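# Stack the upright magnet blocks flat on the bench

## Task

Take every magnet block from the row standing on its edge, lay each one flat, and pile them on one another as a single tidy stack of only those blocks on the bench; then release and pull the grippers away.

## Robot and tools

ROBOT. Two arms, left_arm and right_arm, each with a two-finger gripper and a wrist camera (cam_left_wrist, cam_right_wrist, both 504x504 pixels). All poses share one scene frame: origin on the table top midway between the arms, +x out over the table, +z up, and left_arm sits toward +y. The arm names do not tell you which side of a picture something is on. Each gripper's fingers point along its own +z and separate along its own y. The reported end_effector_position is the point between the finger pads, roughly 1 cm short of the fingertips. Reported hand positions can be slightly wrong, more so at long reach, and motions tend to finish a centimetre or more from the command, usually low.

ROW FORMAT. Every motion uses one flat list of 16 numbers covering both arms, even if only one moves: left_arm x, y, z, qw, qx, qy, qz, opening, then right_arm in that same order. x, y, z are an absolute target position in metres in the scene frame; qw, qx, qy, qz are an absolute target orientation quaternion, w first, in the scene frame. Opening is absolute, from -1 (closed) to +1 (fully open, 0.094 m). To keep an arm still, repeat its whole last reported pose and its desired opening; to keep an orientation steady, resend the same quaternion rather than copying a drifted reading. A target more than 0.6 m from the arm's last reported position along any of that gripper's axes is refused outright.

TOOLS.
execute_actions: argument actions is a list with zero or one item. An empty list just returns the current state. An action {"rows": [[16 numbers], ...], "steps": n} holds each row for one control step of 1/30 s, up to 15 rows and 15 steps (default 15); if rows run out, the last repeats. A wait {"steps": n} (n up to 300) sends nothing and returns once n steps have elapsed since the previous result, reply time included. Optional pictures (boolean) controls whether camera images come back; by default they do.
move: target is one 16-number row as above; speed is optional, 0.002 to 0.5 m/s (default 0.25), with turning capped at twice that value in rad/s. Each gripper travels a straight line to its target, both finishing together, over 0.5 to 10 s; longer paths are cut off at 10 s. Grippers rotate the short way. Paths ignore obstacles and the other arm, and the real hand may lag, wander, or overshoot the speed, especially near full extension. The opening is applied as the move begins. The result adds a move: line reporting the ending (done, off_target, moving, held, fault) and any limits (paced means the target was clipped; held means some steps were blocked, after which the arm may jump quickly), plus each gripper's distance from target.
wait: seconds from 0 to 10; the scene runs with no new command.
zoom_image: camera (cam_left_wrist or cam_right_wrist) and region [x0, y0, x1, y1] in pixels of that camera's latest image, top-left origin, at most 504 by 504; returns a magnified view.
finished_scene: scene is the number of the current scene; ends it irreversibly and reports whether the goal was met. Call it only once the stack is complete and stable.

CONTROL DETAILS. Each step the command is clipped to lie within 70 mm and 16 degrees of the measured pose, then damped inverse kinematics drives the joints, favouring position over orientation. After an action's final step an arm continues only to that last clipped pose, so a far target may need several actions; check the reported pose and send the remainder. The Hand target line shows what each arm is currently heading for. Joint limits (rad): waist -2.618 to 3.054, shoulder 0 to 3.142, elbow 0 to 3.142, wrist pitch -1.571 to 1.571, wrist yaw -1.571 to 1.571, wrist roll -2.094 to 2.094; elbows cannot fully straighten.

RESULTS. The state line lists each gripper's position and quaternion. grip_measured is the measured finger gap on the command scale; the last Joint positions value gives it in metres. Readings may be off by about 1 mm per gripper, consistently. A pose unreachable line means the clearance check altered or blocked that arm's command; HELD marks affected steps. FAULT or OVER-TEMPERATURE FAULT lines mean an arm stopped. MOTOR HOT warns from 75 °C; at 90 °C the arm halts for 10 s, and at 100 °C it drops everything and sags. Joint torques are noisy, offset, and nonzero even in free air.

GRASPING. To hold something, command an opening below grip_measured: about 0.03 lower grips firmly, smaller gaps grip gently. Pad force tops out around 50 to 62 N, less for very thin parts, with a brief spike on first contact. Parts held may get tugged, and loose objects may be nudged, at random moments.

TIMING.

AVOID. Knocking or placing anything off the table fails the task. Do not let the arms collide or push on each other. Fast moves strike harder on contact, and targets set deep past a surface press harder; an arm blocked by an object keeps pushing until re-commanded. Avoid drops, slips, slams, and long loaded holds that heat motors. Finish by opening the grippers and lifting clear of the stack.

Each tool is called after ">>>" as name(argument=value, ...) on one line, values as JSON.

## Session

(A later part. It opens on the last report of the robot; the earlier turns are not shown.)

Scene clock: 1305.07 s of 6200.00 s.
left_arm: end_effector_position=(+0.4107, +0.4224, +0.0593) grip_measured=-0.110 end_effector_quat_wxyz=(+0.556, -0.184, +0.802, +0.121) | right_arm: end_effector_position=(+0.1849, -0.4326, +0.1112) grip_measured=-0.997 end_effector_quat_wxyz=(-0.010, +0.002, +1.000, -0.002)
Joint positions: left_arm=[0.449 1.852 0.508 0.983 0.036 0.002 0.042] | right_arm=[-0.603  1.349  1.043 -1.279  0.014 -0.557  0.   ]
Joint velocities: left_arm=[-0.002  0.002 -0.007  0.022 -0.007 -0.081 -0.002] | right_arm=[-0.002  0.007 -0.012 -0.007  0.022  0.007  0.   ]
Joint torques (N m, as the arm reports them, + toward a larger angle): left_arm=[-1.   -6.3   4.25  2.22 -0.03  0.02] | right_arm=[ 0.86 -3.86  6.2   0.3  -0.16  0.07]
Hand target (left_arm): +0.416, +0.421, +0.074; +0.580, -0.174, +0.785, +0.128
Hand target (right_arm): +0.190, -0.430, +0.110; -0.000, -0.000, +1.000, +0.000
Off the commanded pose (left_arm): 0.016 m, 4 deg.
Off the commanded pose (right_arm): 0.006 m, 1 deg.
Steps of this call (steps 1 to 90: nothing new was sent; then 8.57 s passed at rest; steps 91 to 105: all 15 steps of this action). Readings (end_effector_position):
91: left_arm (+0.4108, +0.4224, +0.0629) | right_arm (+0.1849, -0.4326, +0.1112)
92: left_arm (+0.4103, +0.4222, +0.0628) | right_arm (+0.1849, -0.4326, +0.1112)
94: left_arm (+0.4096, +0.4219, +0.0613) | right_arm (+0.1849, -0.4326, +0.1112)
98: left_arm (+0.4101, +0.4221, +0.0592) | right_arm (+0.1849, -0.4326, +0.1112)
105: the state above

>>> execute_actions(actions=[{"rows": [[0.4160,0.4210,0.073,0.5807,-0.1739,0.7848,0.1287,-0.14,0.19,-0.43,0.11,0,0,1,0,-1],[0.4155,0.4208,0.072,0.5807,-0.1739,0.7848,0.1287,-0.14,0.19,-0.43,0.11,0,0,1,0,-1],[0.4155,0.4208,0.071,0.5807,-0.1739,0.7848,0.1287,-0.14,0.19,-0.43,0.11,0,0,1,0,-1],[0.4155,0.4208,0.070,0.5807,-0.1739,0.7848,0.1287,-0.14,0.19,-0.43,0.11,0,0,1,0,-1],[0.4155,0.4208,0.069,0.5807,-0.1739,0.7848,0.1287,-0.14,0.19,-0.43,0.11,0,0,1,0,-1]], "steps": 15}])

Scene clock: 1309.63 s of 6200.00 s.
left_arm: end_effector_position=(+0.4113, +0.4227, +0.0591) grip_measured=-0.110 end_effector_quat_wxyz=(+0.563, -0.183, +0.797, +0.123) | right_arm: end_effector_position=(+0.1849, -0.4326, +0.1112) grip_measured=-0.997 end_effector_quat_wxyz=(-0.010, +0.002, +1.000, -0.002)
Joint positions: left_arm=[0.449 1.871 0.502 1.026 0.036 0.002 0.042] | right_arm=[-0.603  1.349  1.043 -1.279  0.014 -0.557  0.   ]
Joint velocities: left_arm=[-0.017 -0.012  0.002 -0.022 -0.007 -0.007 -0.   ] | right_arm=[-0.012  0.007 -0.002 -0.022 -0.022 -0.007  0.   ]
Joint torques (N m, as the arm reports them, + toward a larger angle): left_arm=[-0.94 -6.12  3.88  2.1  -0.06  0.04] | right_arm=[ 0.93 -3.86  6.22  0.29 -0.15  0.07]
Hand target (left_arm): +0.415, +0.421, +0.069; +0.580, -0.174, +0.785, +0.128
Hand target (right_arm): +0.190, -0.430, +0.110; -0.000, -0.000, +1.000, +0.000
Off the commanded pose (left_arm): 0.011 m, 3 deg.
Off the commanded pose (right_arm): 0.006 m, 1 deg.
Steps of this call (steps 1 to 90: nothing new was sent; then 1.07 s passed at rest; steps 91 to 105: all 15 steps of this action). Readings (end_effector_position):
91: left_arm (+0.4107, +0.4224, +0.0594) | right_arm (+0.1849, -0.4326, +0.1112)
92: left_arm (+0.4106, +0.4223, +0.0593) | right_arm (+0.1849, -0.4326, +0.1112)
94: left_arm (+0.4103, +0.4222, +0.0588) | right_arm (+0.1849, -0.4326, +0.1112)
98: left_arm (+0.4112, +0.4227, +0.0591) | right_arm (+0.1849, -0.4326, +0.1112)
105: the state above

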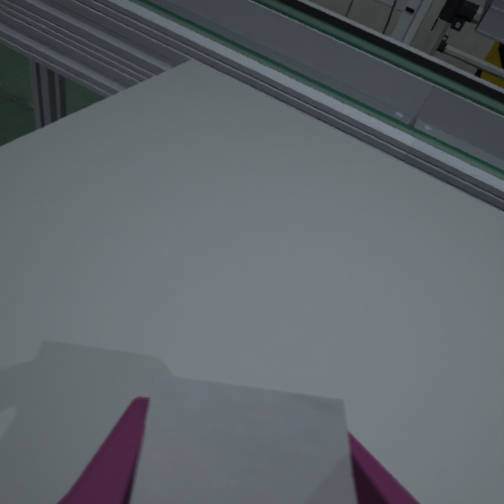

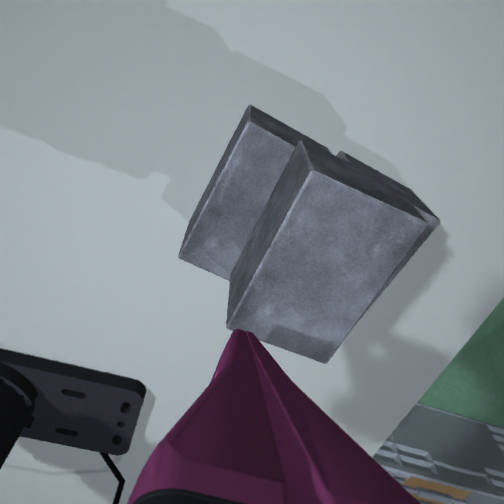

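>>> execute_actions(actions=[{"rows": [[0.4150,0.4206,0.068,0.5807,-0.1739,0.7848,0.1287,-0.14,0.19,-0.43,0.11,0,0,1,0,-1],[0.4150,0.4206,0.067,0.5807,-0.1739,0.7848,0.1287,-0.14,0.19,-0.43,0.11,0,0,1,0,-1],[0.4150,0.4206,0.066,0.5807,-0.1739,0.7848,0.1287,-0.14,0.19,-0.43,0.11,0,0,1,0,-1],[0.4150,0.4206,0.065,0.5807,-0.1739,0.7848,0.1287,-0.14,0.19,-0.43,0.11,0,0,1,0,-1],[0.4150,0.4206,0.064,0.5807,-0.1739,0.7848,0.1287,-0.14,0.19,-0.43,0.11,0,0,1,0,-1]], "steps": 15}], pictures=false)

Scene clock: 1324.70 s of 6200.00 s.
left_arm: end_effector_position=(+0.4130, +0.4236, +0.0591) grip_measured=-0.110 end_effector_quat_wxyz=(+0.570, -0.181, +0.792, +0.124) | right_arm: end_effector_position=(+0.1849, -0.4326, +0.1112) grip_measured=-0.997 end_effector_quat_wxyz=(-0.010, +0.002, +1.000, -0.002)
Joint positions: left_arm=[0.449 1.894 0.502 1.067 0.036 0.002 0.042] | right_arm=[-0.603  1.349  1.043 -1.279  0.014 -0.557  0.   ]
Joint velocities: left_arm=[ 0.002  0.012 -0.012  0.007  0.037  0.022 -0.   ] | right_arm=[-0.012 -0.002 -0.017  0.007  0.051  0.007 -0.001]
Joint torques (N m, as the arm reports them, + toward a larger angle): left_arm=[-0.97 -5.99  3.53  2.02 -0.03  0.03] | right_arm=[ 0.89 -3.93  6.17  0.29 -0.13  0.09]
Hand target (left_arm): +0.415, +0.421, +0.064; +0.580, -0.174, +0.785, +0.128
Hand target (right_arm): +0.190, -0.430, +0.110; -0.000, -0.000, +1.000, +0.000
Off the commanded pose (left_arm): 0.006 m, 2 deg.
Off the commanded pose (right_arm): 0.006 m, 1 deg.
Steps of this call (steps 1 to 90: nothing new was sent; then 11.57 s passed at rest; steps 91 to 105: all 15 steps of this action). Readings (end_effector_position):
91: left_arm (+0.4114, +0.4227, +0.0592) | right_arm (+0.1849, -0.4326, +0.1112)
92: left_arm (+0.4114, +0.4228, +0.0590) | right_arm (+0.1849, -0.4326, +0.1112)
94: left_arm (+0.4119, +0.4230, +0.0589) | right_arm (+0.1849, -0.4326, +0.1112)
98: left_arm (+0.4128, +0.4235, +0.0591) | right_arm (+0.1849, -0.4326, +0.1112)
105: the state above

>>> execute_actions(actions=[{"rows": [[0.4130,0.4197,0.070,0.5807,-0.1739,0.7848,0.1287,-0.14,0.19,-0.43,0.11,0,0,1,0,-1],[0.4110,0.4188,0.075,0.5807,-0.1739,0.7848,0.1287,-0.14,0.19,-0.43,0.11,0,0,1,0,-1],[0.4090,0.4179,0.079,0.5807,-0.1739,0.7848,0.1287,-0.14,0.19,-0.43,0.11,0,0,1,0,-1],[0.4080,0.4174,0.082,0.5807,-0.1739,0.7848,0.1287,-0.14,0.19,-0.43,0.11,0,0,1,0,-1]], "steps": 15}], pictures=false)

Scene clock: 1333.10 s of 6200.00 s.
left_arm: end_effector_position=(+0.4025, +0.4182, +0.0591) grip_measured=-0.110 end_effector_quat_wxyz=(+0.554, -0.184, +0.803, +0.120) | right_arm: end_effector_position=(+0.1849, -0.4325, +0.1112) grip_measured=-0.997 end_effector_quat_wxyz=(-0.010, +0.002, +1.000, -0.002)
Joint positions: left_arm=[0.449 1.825 0.472 0.987 0.036 0.002 0.042] | right_arm=[-0.603  1.349  1.043 -1.279  0.013 -0.557  0.   ]
Joint velocities: left_arm=[-0.012  0.007  0.002  0.037 -0.007 -0.022  0.001] | right_arm=[-0.007  0.002 -0.002 -0.051 -0.066 -0.081 -0.   ]
Joint torques (N m, as the arm reports them, + toward a larger angle): left_arm=[-0.88 -8.69  4.37  1.89 -0.05  0.05] | right_arm=[ 0.87 -3.82  6.26  0.28 -0.15  0.06]
Hand target (left_arm): +0.408, +0.417, +0.082; +0.581, -0.174, +0.785, +0.128
Hand target (right_arm): +0.190, -0.430, +0.110; +0.000, -0.000, +1.000, +0.000
Off the commanded pose (left_arm): 0.024 m, 4 deg.
Off the commanded pose (right_arm): 0.006 m, 1 deg.
Steps of this call (steps 1 to 90: nothing new was sent; then 4.90 s passed at rest; steps 91 to 105: all 15 steps of this action). Readings (end_effector_position):
91: left_arm (+0.4128, +0.4235, +0.0588) | right_arm (+0.1849, -0.4325, +0.1112)
92: left_arm (+0.4124, +0.4233, +0.0594) | right_arm (+0.1849, -0.4325, +0.1112)
94: left_arm (+0.4085, +0.4213, +0.0599) | right_arm (+0.1849, -0.4325, +0.1112)
98: left_arm (+0.4037, +0.4188, +0.0618) | right_arm (+0.1849, -0.4325, +0.1112)
105: the state above

>>> execute_actions(actions=[{"rows": [[0.4100,0.4183,0.082,0.5807,-0.1739,0.7848,0.1287,-0.14,0.19,-0.43,0.11,0,0,1,0,-1],[0.4120,0.4192,0.082,0.5807,-0.1739,0.7848,0.1287,-0.14,0.19,-0.43,0.11,0,0,1,0,-1],[0.4140,0.4201,0.082,0.5807,-0.1739,0.7848,0.1287,-0.14,0.19,-0.43,0.11,0,0,1,0,-1],[0.4155,0.4208,0.082,0.5807,-0.1739,0.7848,0.1287,-0.14,0.19,-0.43,0.11,0,0,1,0,-1]], "steps": 15}], pictures=false)

Scene clock: 1339.90 s of 6200.00 s.
left_arm: end_effector_position=(+0.4024, +0.4181, +0.0589) grip_measured=-0.110 end_effector_quat_wxyz=(+0.554, -0.184, +0.803, +0.120) | right_arm: end_effector_position=(+0.1849, -0.4325, +0.1112) grip_measured=-0.997 end_effector_quat_wxyz=(-0.010, +0.002, +1.000, -0.002)
Joint positions: left_arm=[0.449 1.825 0.472 0.987 0.036 0.002 0.042] | right_arm=[-0.603  1.349  1.043 -1.279  0.013 -0.557  0.   ]
Joint velocities: left_arm=[-0.002 -0.017  0.007 -0.11  -0.051 -0.037  0.   ] | right_arm=[ 0.002  0.002 -0.002  0.022 -0.051 -0.051  0.001]
Joint torques (N m, as the arm reports them, + toward a larger angle): left_arm=[-1.01 -7.36  7.04  1.79 -0.04  0.  ] | right_arm=[ 0.9  -3.87  6.25  0.3  -0.16  0.07]
Hand target (left_arm): +0.415, +0.420, +0.082; +0.581, -0.174, +0.785, +0.128
Hand target (right_arm): +0.190, -0.430, +0.110; -0.000, -0.000, +1.000, +0.000
Off the commanded pose (left_arm): 0.027 m, 4 deg.
Off the commanded pose (right_arm): 0.006 m, 1 deg.
Steps of this call (steps 1 to 90: nothing new was sent; then 3.30 s passed at rest; steps 91 to 105: all 15 steps of this action). Readings (end_effector_position):
91: left_arm (+0.4025, +0.4182, +0.0591) | right_arm (+0.1849, -0.4325, +0.1112)
92: left_arm (+0.4025, +0.4181, +0.0590) | right_arm (+0.1849, -0.4325, +0.1112)
94: left_arm (+0.4024, +0.4181, +0.0589) | right_arm (+0.1849, -0.4325, +0.1112)
98: left_arm (+0.4024, +0.4181, +0.0589) | right_arm (+0.1849, -0.4325, +0.1112)
105: the state above

>>> execute_actions(actions=[{"rows": [[0.4170,0.4215,0.081,0.5807,-0.1739,0.7848,0.1287,-0.14,0.19,-0.43,0.11,0,0,1,0,-1],[0.4185,0.4222,0.080,0.5807,-0.1739,0.7848,0.1287,-0.14,0.19,-0.43,0.11,0,0,1,0,-1],[0.4200,0.4229,0.079,0.5807,-0.1739,0.7848,0.1287,-0.14,0.19,-0.43,0.11,0,0,1,0,-1],[0.4210,0.4234,0.078,0.5807,-0.1739,0.7848,0.1287,-0.14,0.19,-0.43,0.11,0,0,1,0,-1]], "steps": 15}], pictures=false)

Scene clock: 1346.13 s of 6200.00 s.
left_arm: end_effector_position=(+0.4078, +0.4209, +0.0591) grip_measured=-0.110 end_effector_quat_wxyz=(+0.555, -0.184, +0.802, +0.121) | right_arm: end_effector_position=(+0.1849, -0.4325, +0.1112) grip_measured=-0.997 end_effector_quat_wxyz=(-0.010, +0.002, +1.000, -0.002)
Joint positions: left_arm=[0.449 1.841 0.496 0.982 0.036 0.002 0.042] | right_arm=[-0.603  1.349  1.043 -1.279  0.013 -0.557  0.   ]
Joint velocities: left_arm=[-0.007 -0.002 -0.007  0.007  0.051 -0.051  0.   ] | right_arm=[ 0.017 -0.007  0.002 -0.066  0.022 -0.022 -0.001]
Joint torques (N m, as the arm reports them, + toward a larger angle): left_arm=[-1.05 -6.01  7.03  1.96 -0.04  0.02] | right_arm=[ 0.84 -3.78  6.27  0.28 -0.14  0.09]
Hand target (left_arm): +0.420, +0.423, +0.078; +0.581, -0.174, +0.785, +0.128
Hand target (right_arm): +0.190, -0.430, +0.110; -0.000, -0.000, +1.000, +0.000
Off the commanded pose (left_arm): 0.023 m, 4 deg.
Off the commanded pose (right_arm): 0.006 m, 1 deg.
Steps of this call (steps 1 to 90: nothing new was sent; then 2.73 s passed at rest; steps 91 to 105: all 15 steps of this action). Readings (end_effector_position):
91: left_arm (+0.4026, +0.4182, +0.0591) | right_arm (+0.1849, -0.4325, +0.1112)
92: left_arm (+0.4031, +0.4185, +0.0594) | right_arm (+0.1849, -0.4325, +0.1112)
94: left_arm (+0.4049, +0.4194, +0.0594) | right_arm (+0.1849, -0.4325, +0.1112)
98: left_arm (+0.4076, +0.4208, +0.0590) | right_arm (+0.1849, -0.4325, +0.1112)
105: the state above

>>> execute_actions(actions=[{"rows": [[0.4170,0.4215,0.078,0.5807,-0.1739,0.7848,0.1287,0.15,0.19,-0.43,0.11,0,0,1,0,-1]], "steps": 12}], pictures=false)

>>> move(target=[0.340,0.389,0.115,0.567,-0.180,0.793,0.126,0.15,0.19,-0.43,0.11,0,0,1,0,-1], speed=0.2)

Scene clock: 1353.23 s of 6200.00 s.
left_arm: end_effector_position=(+0.4086, +0.4213, +0.0615) grip_measured=+0.148 end_effector_quat_wxyz=(+0.559, -0.183, +0.800, +0.122) | right_arm: end_effector_position=(+0.1849, -0.4325, +0.1112) grip_measured=-0.997 end_effector_quat_wxyz=(-0.010, +0.002, +1.000, -0.002)
Joint positions: left_arm=[0.449 1.841 0.496 0.992 0.036 0.002 0.054] | right_arm=[-0.603  1.349  1.043 -1.279  0.013 -0.557  0.   ]
Joint velocities: left_arm=[-0.007  0.017 -0.002  0.022  0.007 -0.022 -0.   ] | right_arm=[ 0.007 -0.017 -0.017  0.007  0.037 -0.066 -0.   ]
Joint torques (N m, as the arm reports them, + toward a larger angle): left_arm=[-0.99 -6.7   5.6   1.92 -0.04  0.01] | right_arm=[ 0.85 -3.85  6.25  0.3  -0.15  0.08]
Hand target (left_arm): +0.417, +0.421, +0.078; +0.581, -0.174, +0.785, +0.128
Hand target (right_arm): +0.190, -0.430, +0.110; -0.000, -0.000, +1.000, +0.000
Off the commanded pose (left_arm): 0.018 m, 3 deg.
Off the commanded pose (right_arm): 0.006 m, 1 deg.
Steps of this call (steps 1 to 90: nothing new was sent; then 3.70 s passed at rest; steps 91 to 102: all 12 steps of this action). Readings (end_effector_position):
91: left_arm (+0.4078, +0.4209, +0.0592) | right_arm (+0.1849, -0.4325, +0.1112)
92: left_arm (+0.4080, +0.4210, +0.0598) | right_arm (+0.1849, -0.4325, +0.1112)
94: left_arm (+0.4083, +0.4211, +0.0606) | right_arm (+0.1849, -0.4325, +0.1112)
98: left_arm (+0.4085, +0.4213, +0.0613) | right_arm (+0.1849, -0.4325, +0.1112)
102: the state above

Scene clock: 1354.73 s of 6200.00 s.
left_arm: end_effector_position=(+0.3405, +0.3857, +0.1070) grip_measured=+0.148 end_effector_quat_wxyz=(+0.557, -0.183, +0.801, +0.121) | right_arm: end_effector_position=(+0.1849, -0.4326, +0.1112) grip_measured=-0.997 end_effector_quat_wxyz=(-0.010, +0.002, +1.000, -0.002)
Joint positions: left_arm=[0.449 1.3   0.272 0.669 0.037 0.003 0.054] | right_arm=[-0.603  1.349  1.043 -1.279  0.014 -0.557  0.   ]
Joint velocities: left_arm=[-0.002  0.002  0.002  0.051  0.037  0.007  0.   ] | right_arm=[ 0.012 -0.017  0.007 -0.022 -0.022  0.007 -0.001]
Joint torques (N m, as the arm reports them, + toward a larger angle): left_arm=[ 1.12 -4.59  6.16  1.65  0.09  0.04] | right_arm=[ 0.89 -3.9   6.18  0.31 -0.16  0.04]
Hand target (left_arm): +0.340, +0.389, +0.117; +0.567, -0.180, +0.793, +0.126
Hand target (right_arm): +0.190, -0.430, +0.110; -0.000, -0.000, +1.000, +0.000
Off the commanded pose (left_arm): 0.009 m, 2 deg.
Off the commanded pose (right_arm): 0.006 m, 1 deg.
move: done

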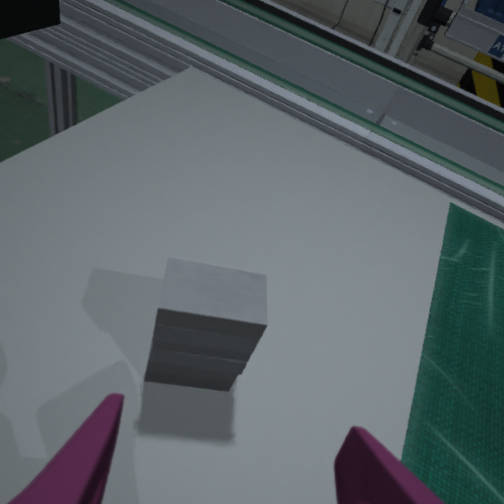

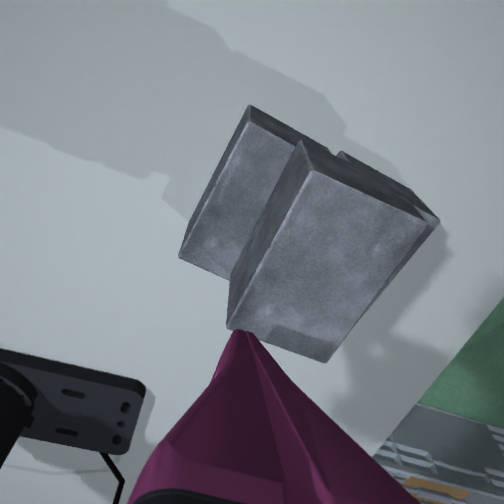

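>>> zoom_image(camera="cam_left_wrist", region=[120, 240, 290, 410])

Region (120, 240, 290, 410) of cam_left_wrist's 504x504 image, scaled by 2.965, with more detail than that image has.

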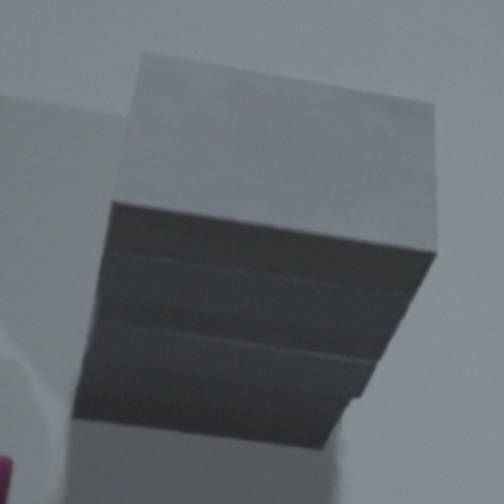

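>>> move(target=[0.362,0.3975,0.036,0.5807,-0.1739,0.7848,0.1287,0.15,0.19,-0.43,0.11,0,0,1,0,-1], speed=0.25)

>>> move(target=[0.418,0.4218,0.044,0.5807,-0.1739,0.7848,0.1287,0.15,0.19,-0.43,0.11,0,0,1,0,-1], speed=0.1)

Scene clock: 1371.07 s of 6200.00 s.
left_arm: end_effector_position=(+0.3602, +0.3959, +0.0278) grip_measured=+0.148 end_effector_quat_wxyz=(+0.569, -0.178, +0.793, +0.126) | right_arm: end_effector_position=(+0.1849, -0.4326, +0.1112) grip_measured=-0.997 end_effector_quat_wxyz=(-0.010, +0.002, +1.000, -0.002)
Joint positions: left_arm=[0.449 1.997 0.256 1.415 0.038 0.011 0.054] | right_arm=[-0.603  1.349  1.043 -1.279  0.014 -0.557  0.   ]
Joint velocities: left_arm=[-0.012  0.007 -0.007  0.051  0.051 -0.037 -0.   ] | right_arm=[-0.002 -0.012 -0.007  0.051 -0.066 -0.022 -0.   ]
Joint torques (N m, as the arm reports them, + toward a larger angle): left_arm=[ 0.46 -4.59  2.41  1.93  0.08  0.  ] | right_arm=[ 0.95 -3.84  6.24  0.29 -0.14  0.06]
Hand target (left_arm): +0.362, +0.398, +0.033; +0.580, -0.174, +0.785, +0.128
Hand target (right_arm): +0.190, -0.430, +0.110; -0.000, -0.000, +1.000, +0.000
Off the commanded pose (left_arm): 0.009 m, 2 deg.
Off the commanded pose (right_arm): 0.006 m, 1 deg.
After step 90, 12.00 s passed at rest.
move: done

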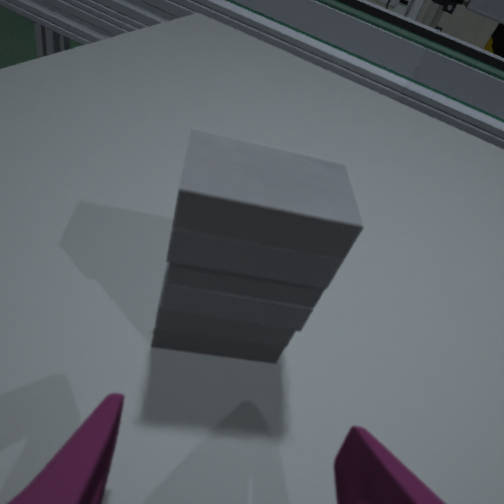

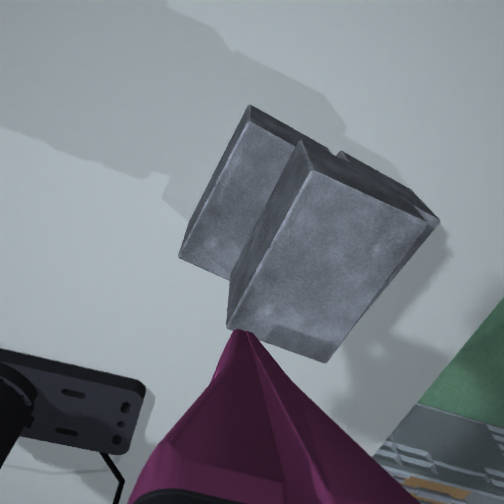

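Scene clock: 1372.27 s of 6200.00 s.
left_arm: end_effector_position=(+0.4115, +0.4225, +0.0433) grip_measured=+0.148 end_effector_quat_wxyz=(+0.578, -0.176, +0.787, +0.129) | right_arm: end_effector_position=(+0.1849, -0.4326, +0.1112) grip_measured=-0.997 end_effector_quat_wxyz=(-0.010, +0.002, +1.000, -0.002)
Joint positions: left_arm=[0.449 1.997 0.483 1.21  0.038 0.011 0.054] | right_arm=[-0.603  1.349  1.043 -1.279  0.014 -0.557  0.   ]
Joint velocities: left_arm=[ 0.002 -0.002  0.002  0.007  0.022 -0.022  0.   ] | right_arm=[ 0.002 -0.002  0.002 -0.007 -0.051 -0.007 -0.001]
Joint torques (N m, as the arm reports them, + toward a larger angle): left_arm=[-1.06 -5.5   5.21  1.63 -0.08 -0.04] | right_arm=[ 0.82 -3.83  6.28  0.29 -0.17  0.08]
Hand target (left_arm): +0.418, +0.422, +0.044; +0.581, -0.174, +0.785, +0.128
Hand target (right_arm): +0.190, -0.430, +0.110; -0.000, -0.000, +1.000, +0.000
Off the commanded pose (left_arm): 0.007 m, 0 deg.
Off the commanded pose (right_arm): 0.006 m, 1 deg.
move: done

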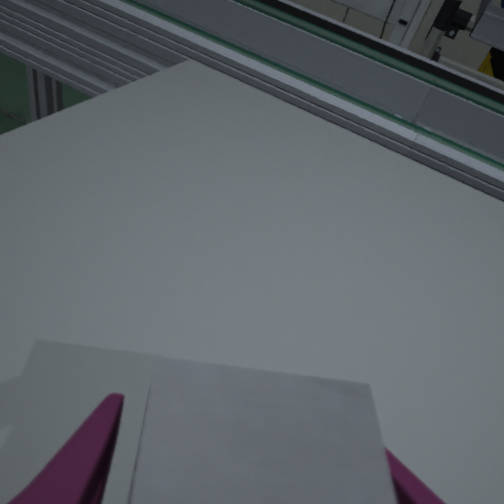

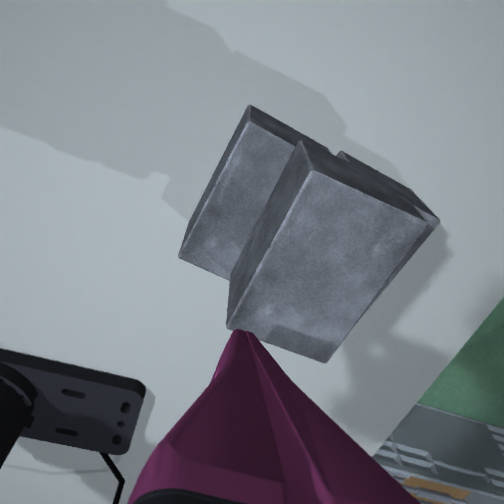

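>>> execute_actions(actions=[{"rows": [[0.418,0.4218,0.044,0.5807,-0.1739,0.7848,0.1287,-0.2,0.19,-0.43,0.11,0,0,1,0,-1]], "steps": 15}], pictures=false)

>>> execute_actions(actions=[{"rows": [[0.418,0.4218,0.044,0.5807,-0.1739,0.7848,0.1287,0.15,0.19,-0.43,0.11,0,0,1,0,-1],[0.418,0.4218,0.044,0.5807,-0.1739,0.7848,0.1287,0.15,0.19,-0.43,0.11,0,0,1,0,-1],[0.418,0.4218,0.044,0.5807,-0.1739,0.7848,0.1287,0.15,0.19,-0.43,0.11,0,0,1,0,-1],[0.418,0.4218,0.044,0.5807,-0.1739,0.7848,0.1287,0.15,0.19,-0.43,0.11,0,0,1,0,-1],[0.418,0.4218,0.044,0.5807,-0.1739,0.7848,0.1287,0.15,0.19,-0.43,0.11,0,0,1,0,-1],[0.418,0.4218,0.040,0.5807,-0.1739,0.7848,0.1287,0.15,0.19,-0.43,0.11,0,0,1,0,-1],[0.418,0.4218,0.036,0.5807,-0.1739,0.7848,0.1287,0.15,0.19,-0.43,0.11,0,0,1,0,-1],[0.418,0.4218,0.032,0.5807,-0.1739,0.7848,0.1287,0.15,0.19,-0.43,0.11,0,0,1,0,-1],[0.418,0.4218,0.028,0.5807,-0.1739,0.7848,0.1287,0.15,0.19,-0.43,0.11,0,0,1,0,-1],[0.418,0.4218,0.025,0.5807,-0.1739,0.7848,0.1287,0.15,0.19,-0.43,0.11,0,0,1,0,-1],[0.418,0.4218,0.023,0.5807,-0.1739,0.7848,0.1287,0.15,0.19,-0.43,0.11,0,0,1,0,-1]], "steps": 15}], pictures=false)

Scene clock: 1382.97 s of 6200.00 s.
left_arm: end_effector_position=(+0.4114, +0.4223, +0.0429) grip_measured=-0.111 end_effector_quat_wxyz=(+0.577, -0.176, +0.787, +0.128) | right_arm: end_effector_position=(+0.1849, -0.4326, +0.1112) grip_measured=-0.997 end_effector_quat_wxyz=(-0.010, +0.002, +1.000, -0.002)
Joint positions: left_arm=[0.449 1.997 0.483 1.208 0.038 0.01  0.042] | right_arm=[-0.603  1.349  1.043 -1.279  0.014 -0.557  0.   ]
Joint velocities: left_arm=[ 0.017  0.022  0.002  0.066  0.022  0.037 -0.   ] | right_arm=[-0.007 -0.002  0.002 -0.051 -0.037 -0.037  0.001]
Joint torques (N m, as the arm reports them, + toward a larger angle): left_arm=[-1.09 -5.46  5.25  1.64 -0.07 -0.05] | right_arm=[ 0.87 -3.85  6.28  0.28 -0.14  0.07]
Hand target (left_arm): +0.418, +0.422, +0.044; +0.581, -0.174, +0.785, +0.129
Hand target (right_arm): +0.190, -0.430, +0.110; -0.000, -0.000, +1.000, +0.000
Off the commanded pose (left_arm): 0.007 m, 1 deg.
Off the commanded pose (right_arm): 0.006 m, 1 deg.
Steps of this call (steps 1 to 90: nothing new was sent; then 7.20 s passed at rest; steps 91 to 105: all 15 steps of this action). Readings (end_effector_position):
91: left_arm (+0.4114, +0.4224, +0.0429) | right_arm (+0.1849, -0.4326, +0.1112)
92: left_arm (+0.4114, +0.4223, +0.0429) | right_arm (+0.1849, -0.4326, +0.1112)
94: left_arm (+0.4114, +0.4223, +0.0429) | right_arm (+0.1849, -0.4326, +0.1112)
98: left_arm (+0.4114, +0.4223, +0.0429) | right_arm (+0.1849, -0.4326, +0.1112)
105: the state above

Scene clock: 1383.47 s of 6200.00 s.
left_arm: end_effector_position=(+0.4081, +0.4206, +0.0116) grip_measured=+0.148 end_effector_quat_wxyz=(+0.561, -0.180, +0.799, +0.124) | right_arm: end_effector_position=(+0.1849, -0.4326, +0.1112) grip_measured=-0.997 end_effector_quat_wxyz=(-0.010, +0.002, +1.000, -0.002)
Joint positions: left_arm=[0.449 2.115 0.487 1.28  0.038 0.01  0.054] | right_arm=[-0.603  1.349  1.043 -1.279  0.014 -0.557  0.   ]
Joint velocities: left_arm=[-0.012  0.046 -0.002  0.066 -0.037  0.066 -0.   ] | right_arm=[-0.017  0.007 -0.007  0.037 -0.051 -0.007 -0.001]
Joint torques (N m, as the arm reports them, + toward a larger angle): left_arm=[-1.06 -6.29  4.56  1.91 -0.08 -0.02] | right_arm=[ 0.87 -3.87  6.28  0.28 -0.15  0.08]
Hand target (left_arm): +0.417, +0.421, +0.023; +0.580, -0.174, +0.785, +0.128
Hand target (right_arm): +0.190, -0.430, +0.110; -0.000, -0.000, +1.000, +0.000
Off the commanded pose (left_arm): 0.015 m, 3 deg.
Off the commanded pose (right_arm): 0.006 m, 1 deg.
Steps of this call (steps 1 to 15: all 15 steps of this action). Readings (end_effector_position):
1: left_arm (+0.4114, +0.4223, +0.0429) | right_arm (+0.1849, -0.4326, +0.1112)
2: left_arm (+0.4114, +0.4223, +0.0429) | right_arm (+0.1849, -0.4326, +0.1112)
4: left_arm (+0.4114, +0.4223, +0.0428) | right_arm (+0.1849, -0.4326, +0.1112)
8: left_arm (+0.4110, +0.4221, +0.0354) | right_arm (+0.1849, -0.4326, +0.1112)
15: the state above

>>> execute_actions(actions=[{"rows": [[0.418,0.4218,0.030,0.5807,-0.1739,0.7848,0.1287,0.15,0.19,-0.43,0.11,0,0,1,0,-1],[0.418,0.4218,0.036,0.5807,-0.1739,0.7848,0.1287,0.15,0.19,-0.43,0.11,0,0,1,0,-1],[0.418,0.4218,0.040,0.5807,-0.1739,0.7848,0.1287,0.15,0.19,-0.43,0.11,0,0,1,0,-1]], "steps": 15}], pictures=false)

Scene clock: 1388.37 s of 6200.00 s.
left_arm: end_effector_position=(+0.4100, +0.4216, +0.0256) grip_measured=+0.148 end_effector_quat_wxyz=(+0.566, -0.179, +0.795, +0.125) | right_arm: end_effector_position=(+0.1849, -0.4326, +0.1112) grip_measured=-0.997 end_effector_quat_wxyz=(-0.010, +0.002, +1.000, -0.002)
Joint positions: left_arm=[0.449 2.056 0.487 1.234 0.038 0.01  0.054] | right_arm=[-0.603  1.349  1.043 -1.279  0.014 -0.557  0.   ]
Joint velocities: left_arm=[-0.007  0.002 -0.012 -0.066  0.022  0.007  0.001] | right_arm=[ 0.017  0.017 -0.002  0.066 -0.066  0.037 -0.001]
Joint torques (N m, as the arm reports them, + toward a larger angle): left_arm=[-1.01 -8.74  4.62  1.64 -0.06 -0.04] | right_arm=[ 0.91 -3.83  6.33  0.29 -0.15  0.08]
Hand target (left_arm): +0.418, +0.422, +0.040; +0.581, -0.174, +0.785, +0.128
Hand target (right_arm): +0.190, -0.430, +0.110; -0.000, -0.000, +1.000, +0.000
Off the commanded pose (left_arm): 0.016 m, 2 deg.
Off the commanded pose (right_arm): 0.006 m, 1 deg.
Steps of this call (steps 1 to 90: nothing new was sent; then 1.40 s passed at rest; steps 91 to 105: all 15 steps of this action). Readings (end_effector_position):
91: left_arm (+0.4083, +0.4207, +0.0118) | right_arm (+0.1849, -0.4326, +0.1112)
92: left_arm (+0.4083, +0.4207, +0.0123) | right_arm (+0.1849, -0.4326, +0.1112)
94: left_arm (+0.4088, +0.4209, +0.0169) | right_arm (+0.1849, -0.4326, +0.1112)
98: left_arm (+0.4111, +0.4221, +0.0289) | right_arm (+0.1849, -0.4326, +0.1112)
105: the state above

EE z=0.0256; squeeze here (covers seam at 22.6 mm).

>>> execute_actions(actions=[{"rows": [[0.418,0.4218,0.038,0.5807,-0.1739,0.7848,0.1287,-0.25,0.19,-0.43,0.11,0,0,1,0,-1]], "steps": 15}], pictures=false)

Scene clock: 1390.93 s of 6200.00 s.
left_arm: end_effector_position=(+0.4096, +0.4214, +0.0245) grip_measured=-0.109 end_effector_quat_wxyz=(+0.564, -0.179, +0.796, +0.124) | right_arm: end_effector_position=(+0.1849, -0.4326, +0.1112) grip_measured=-0.997 end_effector_quat_wxyz=(-0.010, +0.002, +1.000, -0.002)
Joint positions: left_arm=[0.449 2.056 0.487 1.229 0.037 0.008 0.042] | right_arm=[-0.603  1.349  1.043 -1.279  0.014 -0.557  0.   ]
Joint velocities: left_arm=[ 0.022 -0.012  0.012 -0.066 -0.037  0.051  0.   ] | right_arm=[-0.022 -0.017  0.007 -0.022 -0.022  0.007  0.001]
Joint torques (N m, as the arm reports them, + toward a larger angle): left_arm=[-1.08 -7.81  4.58  1.76 -0.05 -0.02] | right_arm=[ 0.81 -3.83  6.17  0.27 -0.15  0.06]
Hand target (left_arm): +0.418, +0.422, +0.038; +0.581, -0.174, +0.785, +0.128
Hand target (right_arm): +0.190, -0.430, +0.110; -0.000, -0.000, +1.000, +0.000
Off the commanded pose (left_arm): 0.016 m, 2 deg.
Off the commanded pose (right_arm): 0.006 m, 1 deg.
Steps of this call (steps 1 to 62: nothing new was sent; steps 63 to 77: all 15 steps of this action). Readings (end_effector_position):
63: left_arm (+0.4097, +0.4214, +0.0245) | right_arm (+0.1849, -0.4326, +0.1112)
64: left_arm (+0.4096, +0.4214, +0.0245) | right_arm (+0.1849, -0.4326, +0.1112)
66: left_arm (+0.4096, +0.4214, +0.0245) | right_arm (+0.1849, -0.4326, +0.1112)
70: left_arm (+0.4096, +0.4214, +0.0245) | right_arm (+0.1849, -0.4326, +0.1112)
77: the state above

Grip −0.109 → aligned. Open, retreat and inspect.

>>> execute_actions(actions=[{"rows": [[0.418,0.4218,0.038,0.5807,-0.1739,0.7848,0.1287,0.15,0.19,-0.43,0.11,0,0,1,0,-1]], "steps": 8}], pictures=false)

>>> move(target=[0.345,0.391,0.075,0.5807,-0.1739,0.7848,0.1287,0.15,0.19,-0.43,0.11,0,0,1,0,-1], speed=0.2)

>>> zoom_image(camera="cam_left_wrist", region=[100, 150, 340, 390])

Scene clock: 1395.07 s of 6200.00 s.
left_arm: end_effector_position=(+0.4096, +0.4214, +0.0245) grip_measured=+0.148 end_effector_quat_wxyz=(+0.564, -0.179, +0.796, +0.124) | right_arm: end_effector_position=(+0.1849, -0.4326, +0.1112) grip_measured=-0.997 end_effector_quat_wxyz=(-0.010, +0.002, +1.000, -0.002)
Joint positions: left_arm=[0.449 2.056 0.487 1.229 0.037 0.008 0.054] | right_arm=[-0.603  1.349  1.043 -1.279  0.014 -0.557  0.   ]
Joint velocities: left_arm=[-0.002 -0.017 -0.002  0.037 -0.066 -0.037  0.001] | right_arm=[-0.007  0.002  0.022 -0.037  0.022  0.007  0.001]
Joint torques (N m, as the arm reports them, + toward a larger angle): left_arm=[-1.02 -7.76  4.61  1.74 -0.08 -0.01] | right_arm=[ 0.88 -3.82  6.31  0.31 -0.14  0.06]
Hand target (left_arm): +0.418, +0.422, +0.038; +0.581, -0.174, +0.785, +0.128
Hand target (right_arm): +0.190, -0.430, +0.110; -0.000, -0.000, +1.000, +0.000
Off the commanded pose (left_arm): 0.016 m, 2 deg.
Off the commanded pose (right_arm): 0.006 m, 1 deg.
Steps of this call (steps 1 to 90: nothing new was sent; then 0.87 s passed at rest; steps 91 to 98: all 8 steps of this action). Readings (end_effector_position):
91: left_arm (+0.4096, +0.4214, +0.0245) | right_arm (+0.1849, -0.4326, +0.1112)
92: left_arm (+0.4096, +0.4214, +0.0245) | right_arm (+0.1849, -0.4326, +0.1112)
94: left_arm (+0.4096, +0.4214, +0.0245) | right_arm (+0.1849, -0.4326, +0.1112)
98: the state above

Scene clock: 1396.47 s of 6200.00 s.
left_arm: end_effector_position=(+0.3478, +0.3877, +0.0689) grip_measured=+0.148 end_effector_quat_wxyz=(+0.573, -0.175, +0.791, +0.123) | right_arm: end_effector_position=(+0.1849, -0.4326, +0.1112) grip_measured=-0.997 end_effector_quat_wxyz=(-0.010, +0.002, +1.000, -0.002)
Joint positions: left_arm=[0.449 1.649 0.207 1.124 0.046 0.009 0.054] | right_arm=[-0.603  1.349  1.043 -1.279  0.014 -0.557  0.   ]
Joint velocities: left_arm=[ 0.007  0.017  0.007 -0.022 -0.007  0.007 -0.   ] | right_arm=[-0.017 -0.002  0.002 -0.022 -0.037 -0.11  -0.001]
Joint torques (N m, as the arm reports them, + toward a larger angle): left_arm=[ 1.38 -5.89  3.45  1.62  0.11  0.05] | right_arm=[ 0.89 -3.89  6.24  0.3  -0.17  0.06]
Hand target (left_arm): +0.346, +0.391, +0.076; +0.581, -0.174, +0.785, +0.129
Hand target (right_arm): +0.190, -0.430, +0.110; -0.000, -0.000, +1.000, +0.000
Off the commanded pose (left_arm): 0.007 m, 1 deg.
Off the commanded pose (right_arm): 0.006 m, 1 deg.
move: done

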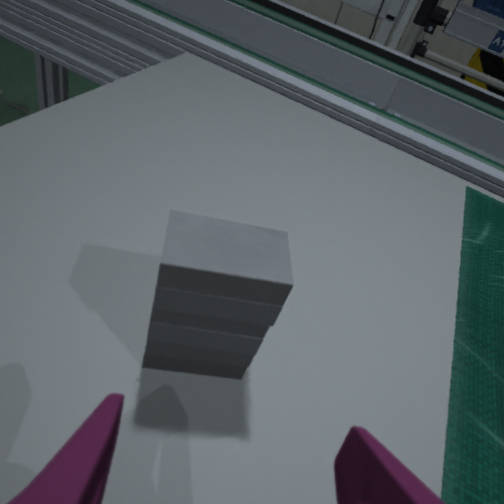

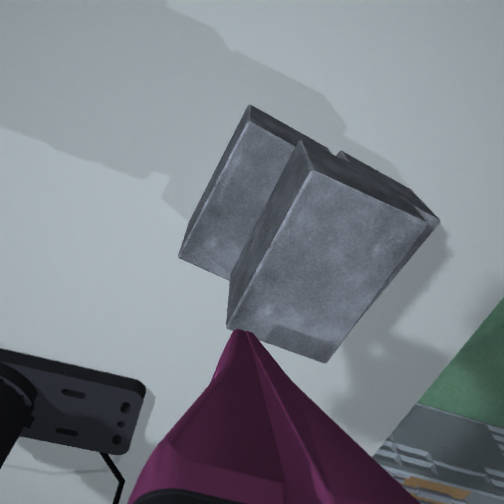

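Region (100, 150, 340, 390) of cam_left_wrist's 504x504 image, scaled by 2.100, with more detail than that image has.

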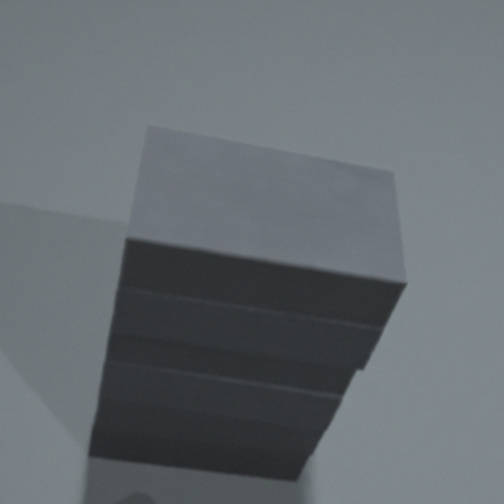

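>>> move(target=[0.418,0.4218,0.052,0.5807,-0.1739,0.7848,0.1287,0.15,0.19,-0.43,0.11,0,0,1,0,-1], speed=0.12)

Scene clock: 1417.03 s of 6200.00 s.
left_arm: end_effector_position=(+0.4075, +0.4197, +0.0381) grip_measured=+0.148 end_effector_quat_wxyz=(+0.561, -0.179, +0.799, +0.122) | right_arm: end_effector_position=(+0.1849, -0.4326, +0.1112) grip_measured=-0.997 end_effector_quat_wxyz=(-0.010, +0.002, +1.000, -0.002)
Joint positions: left_arm=[0.449 1.966 0.478 1.139 0.041 0.009 0.054] | right_arm=[-0.603  1.349  1.043 -1.279  0.014 -0.557  0.   ]
Joint velocities: left_arm=[-0.012 -0.012 -0.012  0.022 -0.022  0.007 -0.001] | right_arm=[ 0.007 -0.007  0.002 -0.022  0.007 -0.051 -0.001]
Joint torques (N m, as the arm reports them, + toward a larger angle): left_arm=[-1.05 -6.04  5.63  1.92 -0.08 -0.01] | right_arm=[ 0.82 -3.86  6.17  0.3  -0.15  0.07]
Hand target (left_arm): +0.417, +0.421, +0.051; +0.580, -0.174, +0.785, +0.128
Hand target (right_arm): +0.190, -0.430, +0.110; -0.000, -0.000, +1.000, +0.000
Off the commanded pose (left_arm): 0.017 m, 3 deg.
Off the commanded pose (right_arm): 0.006 m, 1 deg.
After step 90, 16.57 s passed at rest.
move: off_target (left_arm)

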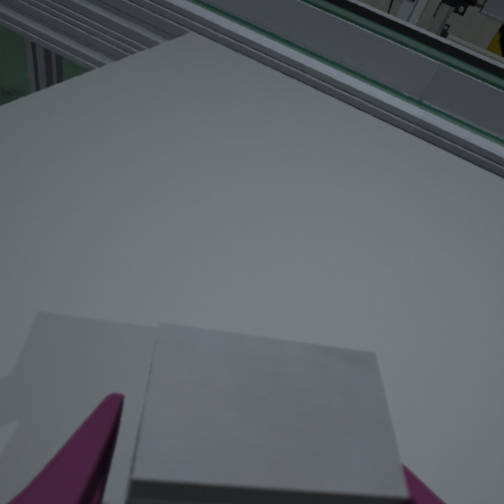

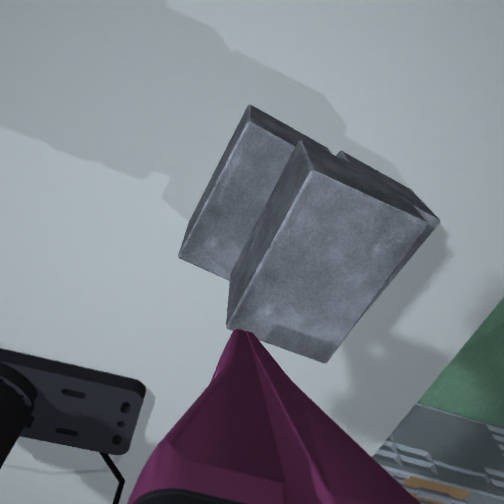

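>>> execute_actions(actions=[{"rows": [[0.418,0.4218,0.057,0.5807,-0.1739,0.7848,0.1287,0.15,0.19,-0.43,0.11,0,0,1,0,-1],[0.418,0.4218,0.062,0.5807,-0.1739,0.7848,0.1287,0.10,0.19,-0.43,0.11,0,0,1,0,-1],[0.418,0.4218,0.062,0.5807,-0.1739,0.7848,0.1287,0.05,0.19,-0.43,0.11,0,0,1,0,-1],[0.418,0.4218,0.062,0.5807,-0.1739,0.7848,0.1287,0.0,0.19,-0.43,0.11,0,0,1,0,-1]], "steps": 12}], pictures=false)

Scene clock: 1421.00 s of 6200.00 s.
left_arm: end_effector_position=(+0.4073, +0.4196, +0.0422) grip_measured=+0.003 end_effector_quat_wxyz=(+0.560, -0.179, +0.799, +0.122) | right_arm: end_effector_position=(+0.1849, -0.4326, +0.1112) grip_measured=-0.997 end_effector_quat_wxyz=(-0.010, +0.002, +1.000, -0.002)
Joint positions: left_arm=[0.449 1.943 0.478 1.115 0.04  0.009 0.047] | right_arm=[-0.603  1.349  1.043 -1.279  0.014 -0.557  0.   ]
Joint velocities: left_arm=[-0.007 -0.002 -0.002 -0.066 -0.022 -0.007 -0.001] | right_arm=[ 0.002 -0.002 -0.002  0.007  0.022 -0.037 -0.001]
Joint torques (N m, as the arm reports them, + toward a larger angle): left_arm=[-1.01 -8.57  6.13  1.62 -0.09 -0.03] | right_arm=[ 0.86 -3.78  6.23  0.3  -0.15  0.06]
Hand target (left_arm): +0.418, +0.422, +0.062; +0.581, -0.174, +0.785, +0.128
Hand target (right_arm): +0.190, -0.430, +0.110; -0.000, -0.000, +1.000, +0.000
Off the commanded pose (left_arm): 0.023 m, 3 deg.
Off the commanded pose (right_arm): 0.006 m, 1 deg.
Steps of this call (steps 1 to 90: nothing new was sent; then 0.57 s passed at rest; steps 91 to 102: all 12 steps of this action). Readings (end_effector_position):
91: left_arm (+0.4075, +0.4197, +0.0382) | right_arm (+0.1849, -0.4326, +0.1112)
92: left_arm (+0.4074, +0.4196, +0.0383) | right_arm (+0.1849, -0.4326, +0.1112)
94: left_arm (+0.4073, +0.4196, +0.0401) | right_arm (+0.1849, -0.4326, +0.1112)
98: left_arm (+0.4077, +0.4198, +0.0434) | right_arm (+0.1849, -0.4326, +0.1112)
102: the state above

>>> execute_actions(actions=[{"rows": [[0.418,0.4218,0.067,0.5807,-0.1739,0.7848,0.1287,0.0,0.19,-0.43,0.11,0,0,1,0,-1],[0.418,0.4218,0.067,0.5807,-0.1739,0.7848,0.1287,0.0,0.19,-0.43,0.11,0,0,1,0,-1],[0.418,0.4218,0.067,0.5807,-0.1739,0.7848,0.1287,0.0,0.19,-0.43,0.11,0,0,1,0,-1],[0.418,0.4218,0.067,0.5807,-0.1739,0.7848,0.1287,0.0,0.19,-0.43,0.11,0,0,1,0,-1],[0.418,0.4218,0.067,0.5807,-0.1739,0.7848,0.1287,-0.02,0.19,-0.43,0.11,0,0,1,0,-1],[0.418,0.4218,0.067,0.5807,-0.1739,0.7848,0.1287,-0.035,0.19,-0.43,0.11,0,0,1,0,-1],[0.418,0.4218,0.067,0.5807,-0.1739,0.7848,0.1287,-0.05,0.19,-0.43,0.11,0,0,1,0,-1],[0.418,0.4218,0.067,0.5807,-0.1739,0.7848,0.1287,-0.065,0.19,-0.43,0.11,0,0,1,0,-1],[0.418,0.4218,0.067,0.5807,-0.1739,0.7848,0.1287,-0.08,0.19,-0.43,0.11,0,0,1,0,-1],[0.418,0.4218,0.067,0.5807,-0.1739,0.7848,0.1287,-0.095,0.19,-0.43,0.11,0,0,1,0,-1],[0.418,0.4218,0.067,0.5807,-0.1739,0.7848,0.1287,-0.11,0.19,-0.43,0.11,0,0,1,0,-1],[0.418,0.4218,0.067,0.5807,-0.1739,0.7848,0.1287,-0.125,0.19,-0.43,0.11,0,0,1,0,-1],[0.418,0.4218,0.067,0.5807,-0.1739,0.7848,0.1287,-0.14,0.19,-0.43,0.11,0,0,1,0,-1],[0.418,0.4218,0.067,0.5807,-0.1739,0.7848,0.1287,-0.16,0.19,-0.43,0.11,0,0,1,0,-1],[0.418,0.4218,0.067,0.5807,-0.1739,0.7848,0.1287,-0.18,0.19,-0.43,0.11,0,0,1,0,-1]], "steps": 15}], pictures=false)

Scene clock: 1430.00 s of 6200.00 s.
left_arm: end_effector_position=(+0.4074, +0.4204, +0.0476) grip_measured=-0.107 end_effector_quat_wxyz=(+0.561, -0.180, +0.798, +0.124) | right_arm: end_effector_position=(+0.1849, -0.4326, +0.1112) grip_measured=-0.997 end_effector_quat_wxyz=(-0.010, +0.002, +1.000, -0.002)
Joint positions: left_arm=[0.449 1.917 0.48  1.09  0.037 0.008 0.042] | right_arm=[-0.603  1.349  1.043 -1.279  0.014 -0.557  0.   ]
Joint velocities: left_arm=[ 0.012 -0.002  0.007 -0.051 -0.022 -0.037 -0.   ] | right_arm=[ 0.007 -0.002  0.022 -0.022 -0.007 -0.037 -0.   ]
Joint torques (N m, as the arm reports them, + toward a larger angle): left_arm=[-1.1  -8.43  6.2   1.62 -0.05 -0.03] | right_arm=[ 0.96 -3.9   6.15  0.29 -0.15  0.07]
Hand target (left_arm): +0.418, +0.422, +0.067; +0.581, -0.174, +0.785, +0.128
Hand target (right_arm): +0.190, -0.430, +0.110; -0.000, -0.000, +1.000, +0.000
Off the commanded pose (left_arm): 0.022 m, 3 deg.
Off the commanded pose (right_arm): 0.006 m, 1 deg.
Steps of this call (steps 1 to 90: nothing new was sent; then 5.50 s passed at rest; steps 91 to 105: all 15 steps of this action). Readings (end_effector_position):
91: left_arm (+0.4069, +0.4194, +0.0416) | right_arm (+0.1849, -0.4326, +0.1112)
92: left_arm (+0.4067, +0.4193, +0.0423) | right_arm (+0.1849, -0.4326, +0.1112)
94: left_arm (+0.4070, +0.4195, +0.0454) | right_arm (+0.1849, -0.4326, +0.1112)
98: left_arm (+0.4073, +0.4197, +0.0477) | right_arm (+0.1849, -0.4326, +0.1112)
105: the state above

>>> execute_actions(actions=[{"rows": [[0.418,0.4218,0.065,0.5807,-0.1739,0.7848,0.1287,-0.18,0.19,-0.43,0.11,0,0,1,0,-1],[0.418,0.4218,0.065,0.5807,-0.1739,0.7848,0.1287,-0.18,0.19,-0.43,0.11,0,0,1,0,-1],[0.418,0.4218,0.065,0.5807,-0.1739,0.7848,0.1287,-0.18,0.19,-0.43,0.11,0,0,1,0,-1],[0.418,0.4218,0.065,0.5807,-0.1739,0.7848,0.1287,-0.18,0.19,-0.43,0.11,0,0,1,0,-1],[0.418,0.4218,0.065,0.5807,-0.1739,0.7848,0.1287,-0.18,0.19,-0.43,0.11,0,0,1,0,-1],[0.418,0.4218,0.065,0.5807,-0.1739,0.7848,0.1287,0.15,0.19,-0.43,0.11,0,0,1,0,-1]], "steps": 13}], pictures=false)

>>> move(target=[0.340,0.389,0.085,0.5807,-0.1739,0.7848,0.1287,0.15,0.19,-0.43,0.11,0,0,1,0,-1], speed=0.2)

>>> zoom_image(camera="cam_left_wrist", region=[100, 170, 320, 390])

Scene clock: 1435.83 s of 6200.00 s.
left_arm: end_effector_position=(+0.4076, +0.4204, +0.0476) grip_measured=+0.148 end_effector_quat_wxyz=(+0.561, -0.180, +0.799, +0.124) | right_arm: end_effector_position=(+0.1849, -0.4326, +0.1112) grip_measured=-0.997 end_effector_quat_wxyz=(-0.010, +0.002, +1.000, -0.002)
Joint positions: left_arm=[0.449 1.917 0.481 1.088 0.037 0.008 0.054] | right_arm=[-0.603  1.349  1.043 -1.279  0.014 -0.557  0.   ]
Joint velocities: left_arm=[ 0.002 -0.032 -0.002  0.007  0.051 -0.081 -0.   ] | right_arm=[-0.022 -0.002 -0.002 -0.051  0.022  0.022  0.001]
Joint torques (N m, as the arm reports them, + toward a larger angle): left_arm=[-1.04 -7.71  6.08  1.69 -0.06 -0.03] | right_arm=[ 0.83 -3.84  6.27  0.3  -0.16  0.05]
Hand target (left_arm): +0.418, +0.422, +0.065; +0.581, -0.174, +0.785, +0.128
Hand target (right_arm): +0.190, -0.430, +0.110; -0.000, -0.000, +1.000, +0.000
Off the commanded pose (left_arm): 0.020 m, 3 deg.
Off the commanded pose (right_arm): 0.006 m, 1 deg.
Steps of this call (steps 1 to 90: nothing new was sent; then 2.40 s passed at rest; steps 91 to 103: all 13 steps of this action). Readings (end_effector_position):
91: left_arm (+0.4076, +0.4204, +0.0476) | right_arm (+0.1849, -0.4326, +0.1112)
92: left_arm (+0.4076, +0.4204, +0.0476) | right_arm (+0.1849, -0.4326, +0.1112)
94: left_arm (+0.4076, +0.4204, +0.0476) | right_arm (+0.1849, -0.4326, +0.1112)
98: left_arm (+0.4076, +0.4204, +0.0476) | right_arm (+0.1849, -0.4326, +0.1112)
103: the state above

Scene clock: 1437.17 s of 6200.00 s.
left_arm: end_effector_position=(+0.3419, +0.3872, +0.0789) grip_measured=+0.148 end_effector_quat_wxyz=(+0.573, -0.177, +0.791, +0.125) | right_arm: end_effector_position=(+0.1849, -0.4326, +0.1112) grip_measured=-0.997 end_effector_quat_wxyz=(-0.010, +0.002, +1.000, -0.002)
Joint positions: left_arm=[0.457 1.547 0.197 1.032 0.049 0.01  0.054] | right_arm=[-0.603  1.349  1.043 -1.279  0.014 -0.557  0.   ]
Joint velocities: left_arm=[-0.032  0.002 -0.007 -0.051  0.007 -0.022 -0.001] | right_arm=[ 0.012 -0.002  0.007 -0.022  0.007 -0.022 -0.001]
Joint torques (N m, as the arm reports them, + toward a larger angle): left_arm=[ 0.99 -5.45  4.    1.65  0.1   0.03] | right_arm=[ 0.9  -3.84  6.24  0.27 -0.16  0.08]
Hand target (left_arm): +0.340, +0.389, +0.086; +0.581, -0.174, +0.785, +0.129
Hand target (right_arm): +0.190, -0.430, +0.110; -0.000, -0.000, +1.000, +0.000
Off the commanded pose (left_arm): 0.007 m, 1 deg.
Off the commanded pose (right_arm): 0.006 m, 1 deg.
move: done

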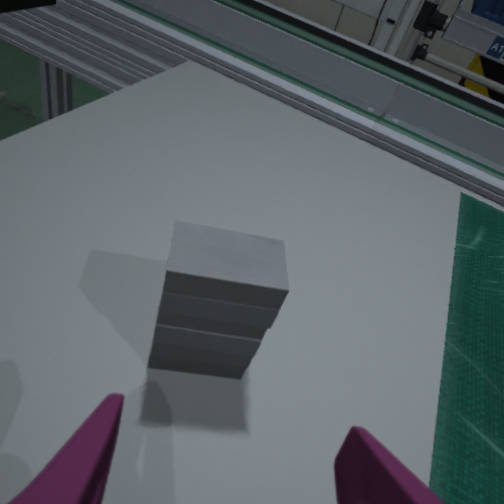

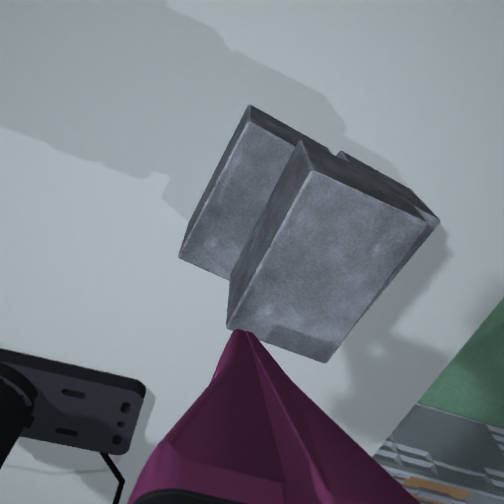

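Region (100, 170, 320, 390) of cam_left_wrist's 504x504 image, scaled by 2.291, with more detail than that image has.

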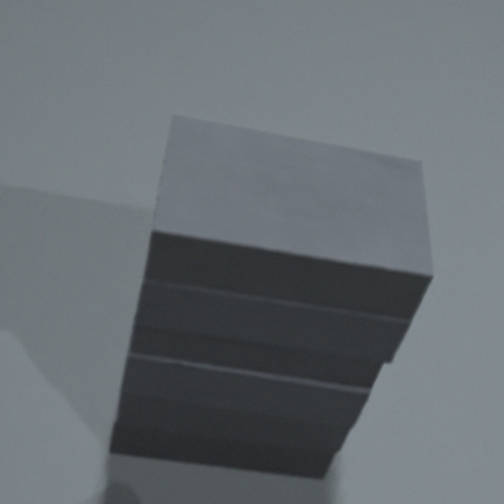

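>>> move(target=[0.365,0.401,0.150,0,0.5373,0.8434,0,0.3,0.19,-0.43,0.11,0,0,1,0,-1], speed=0.3)

>>> move(target=[0.418,0.425,0.125,0,0.5373,0.8434,0,0.3,0.19,-0.43,0.11,0,0,1,0,-1], speed=0.2)

Scene clock: 1472.63 s of 6200.00 s.
left_arm: end_effector_position=(+0.3595, +0.4019, +0.1448) grip_measured=+0.298 end_effector_quat_wxyz=(-0.009, +0.532, +0.847, +0.001) | right_arm: end_effector_position=(+0.1849, -0.4326, +0.1112) grip_measured=-0.997 end_effector_quat_wxyz=(-0.010, +0.002, +1.000, -0.002)
Joint positions: left_arm=[ 0.439  2.03   1.941 -1.489 -0.016  1.59   0.061] | right_arm=[-0.603  1.349  1.043 -1.279  0.014 -0.557  0.   ]
Joint velocities: left_arm=[ 0.007 -0.012 -0.012 -0.007  0.007 -0.022  0.   ] | right_arm=[-0.007 -0.007 -0.002  0.051  0.007 -0.007 -0.   ]
Joint torques (N m, as the arm reports them, + toward a larger angle): left_arm=[-1.02 -9.    8.39  0.04 -0.01  0.01] | right_arm=[ 0.85 -3.88  6.16  0.3  -0.14  0.08]
Hand target (left_arm): +0.362, +0.399, +0.152; -0.007, +0.538, +0.843, +0.005
Hand target (right_arm): +0.190, -0.430, +0.110; -0.000, -0.000, +1.000, +0.000
Off the commanded pose (left_arm): 0.008 m, 1 deg.
Off the commanded pose (right_arm): 0.006 m, 1 deg.
After step 90, 28.60 s passed at rest.
move: done

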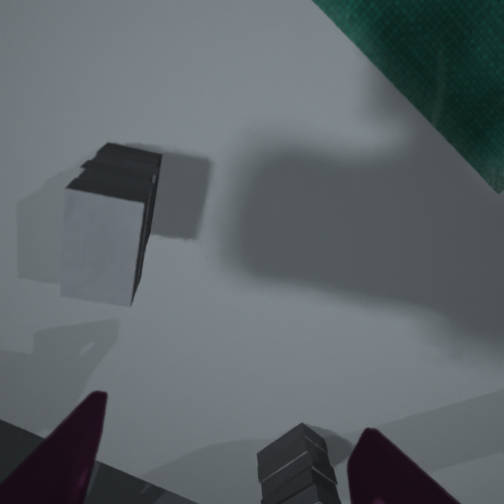

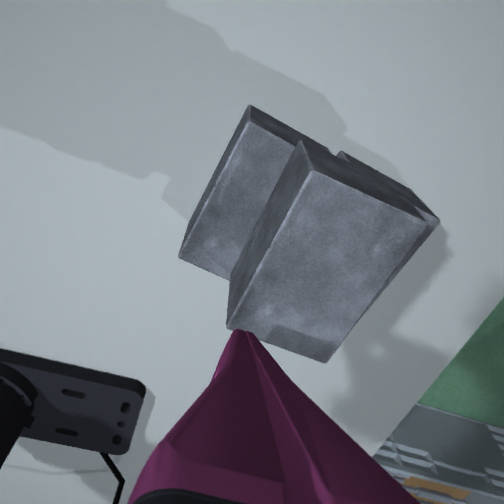

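Scene clock: 1473.70 s of 6200.00 s.
left_arm: end_effector_position=(+0.4142, +0.4296, +0.1129) grip_measured=+0.298 end_effector_quat_wxyz=(-0.012, +0.532, +0.846, -0.004) | right_arm: end_effector_position=(+0.1849, -0.4326, +0.1112) grip_measured=-0.997 end_effector_quat_wxyz=(-0.010, +0.002, +1.000, -0.002)
Joint positions: left_arm=[ 0.439  2.34   2.312 -1.561 -0.016  1.591  0.061] | right_arm=[-0.603  1.349  1.043 -1.279  0.014 -0.557  0.   ]
Joint velocities: left_arm=[-0.012  0.017 -0.017 -0.007  0.007 -0.007 -0.   ] | right_arm=[-0.007 -0.002 -0.012 -0.051 -0.022  0.007  0.001]
Joint torques (N m, as the arm reports them, + toward a larger angle): left_arm=[ -0.59 -12.     8.26   0.04   0.15   0.05] | right_arm=[ 0.88 -3.83  6.27  0.29 -0.15  0.08]
Hand target (left_arm): +0.417, +0.425, +0.124; +0.000, +0.537, +0.843, +0.000
Hand target (right_arm): +0.190, -0.430, +0.110; -0.000, -0.000, +1.000, +0.000
Off the commanded pose (left_arm): 0.013 m, 2 deg.
Off the commanded pose (right_arm): 0.006 m, 1 deg.
move: off_target (left_arm)

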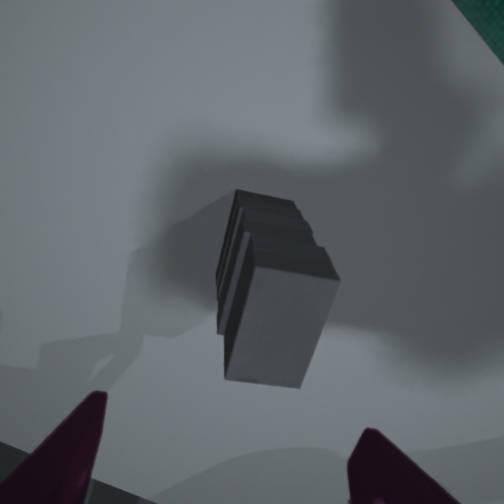

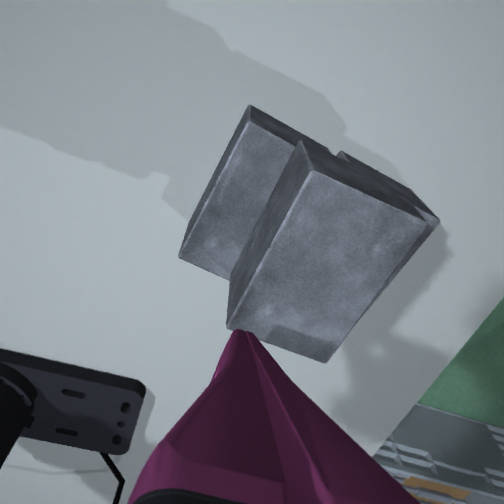

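>>> zoom_image(camera="cam_left_wrist", region=[190, 170, 370, 400])

Region (190, 170, 370, 400) of cam_left_wrist's 504x504 image, scaled by 2.191, with more detail than that image has; it fills the left 394 columns of this view, and the rest is white.

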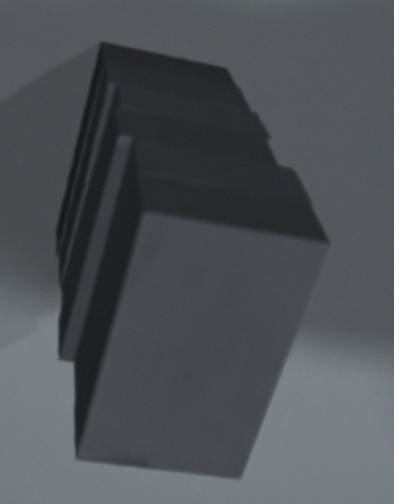

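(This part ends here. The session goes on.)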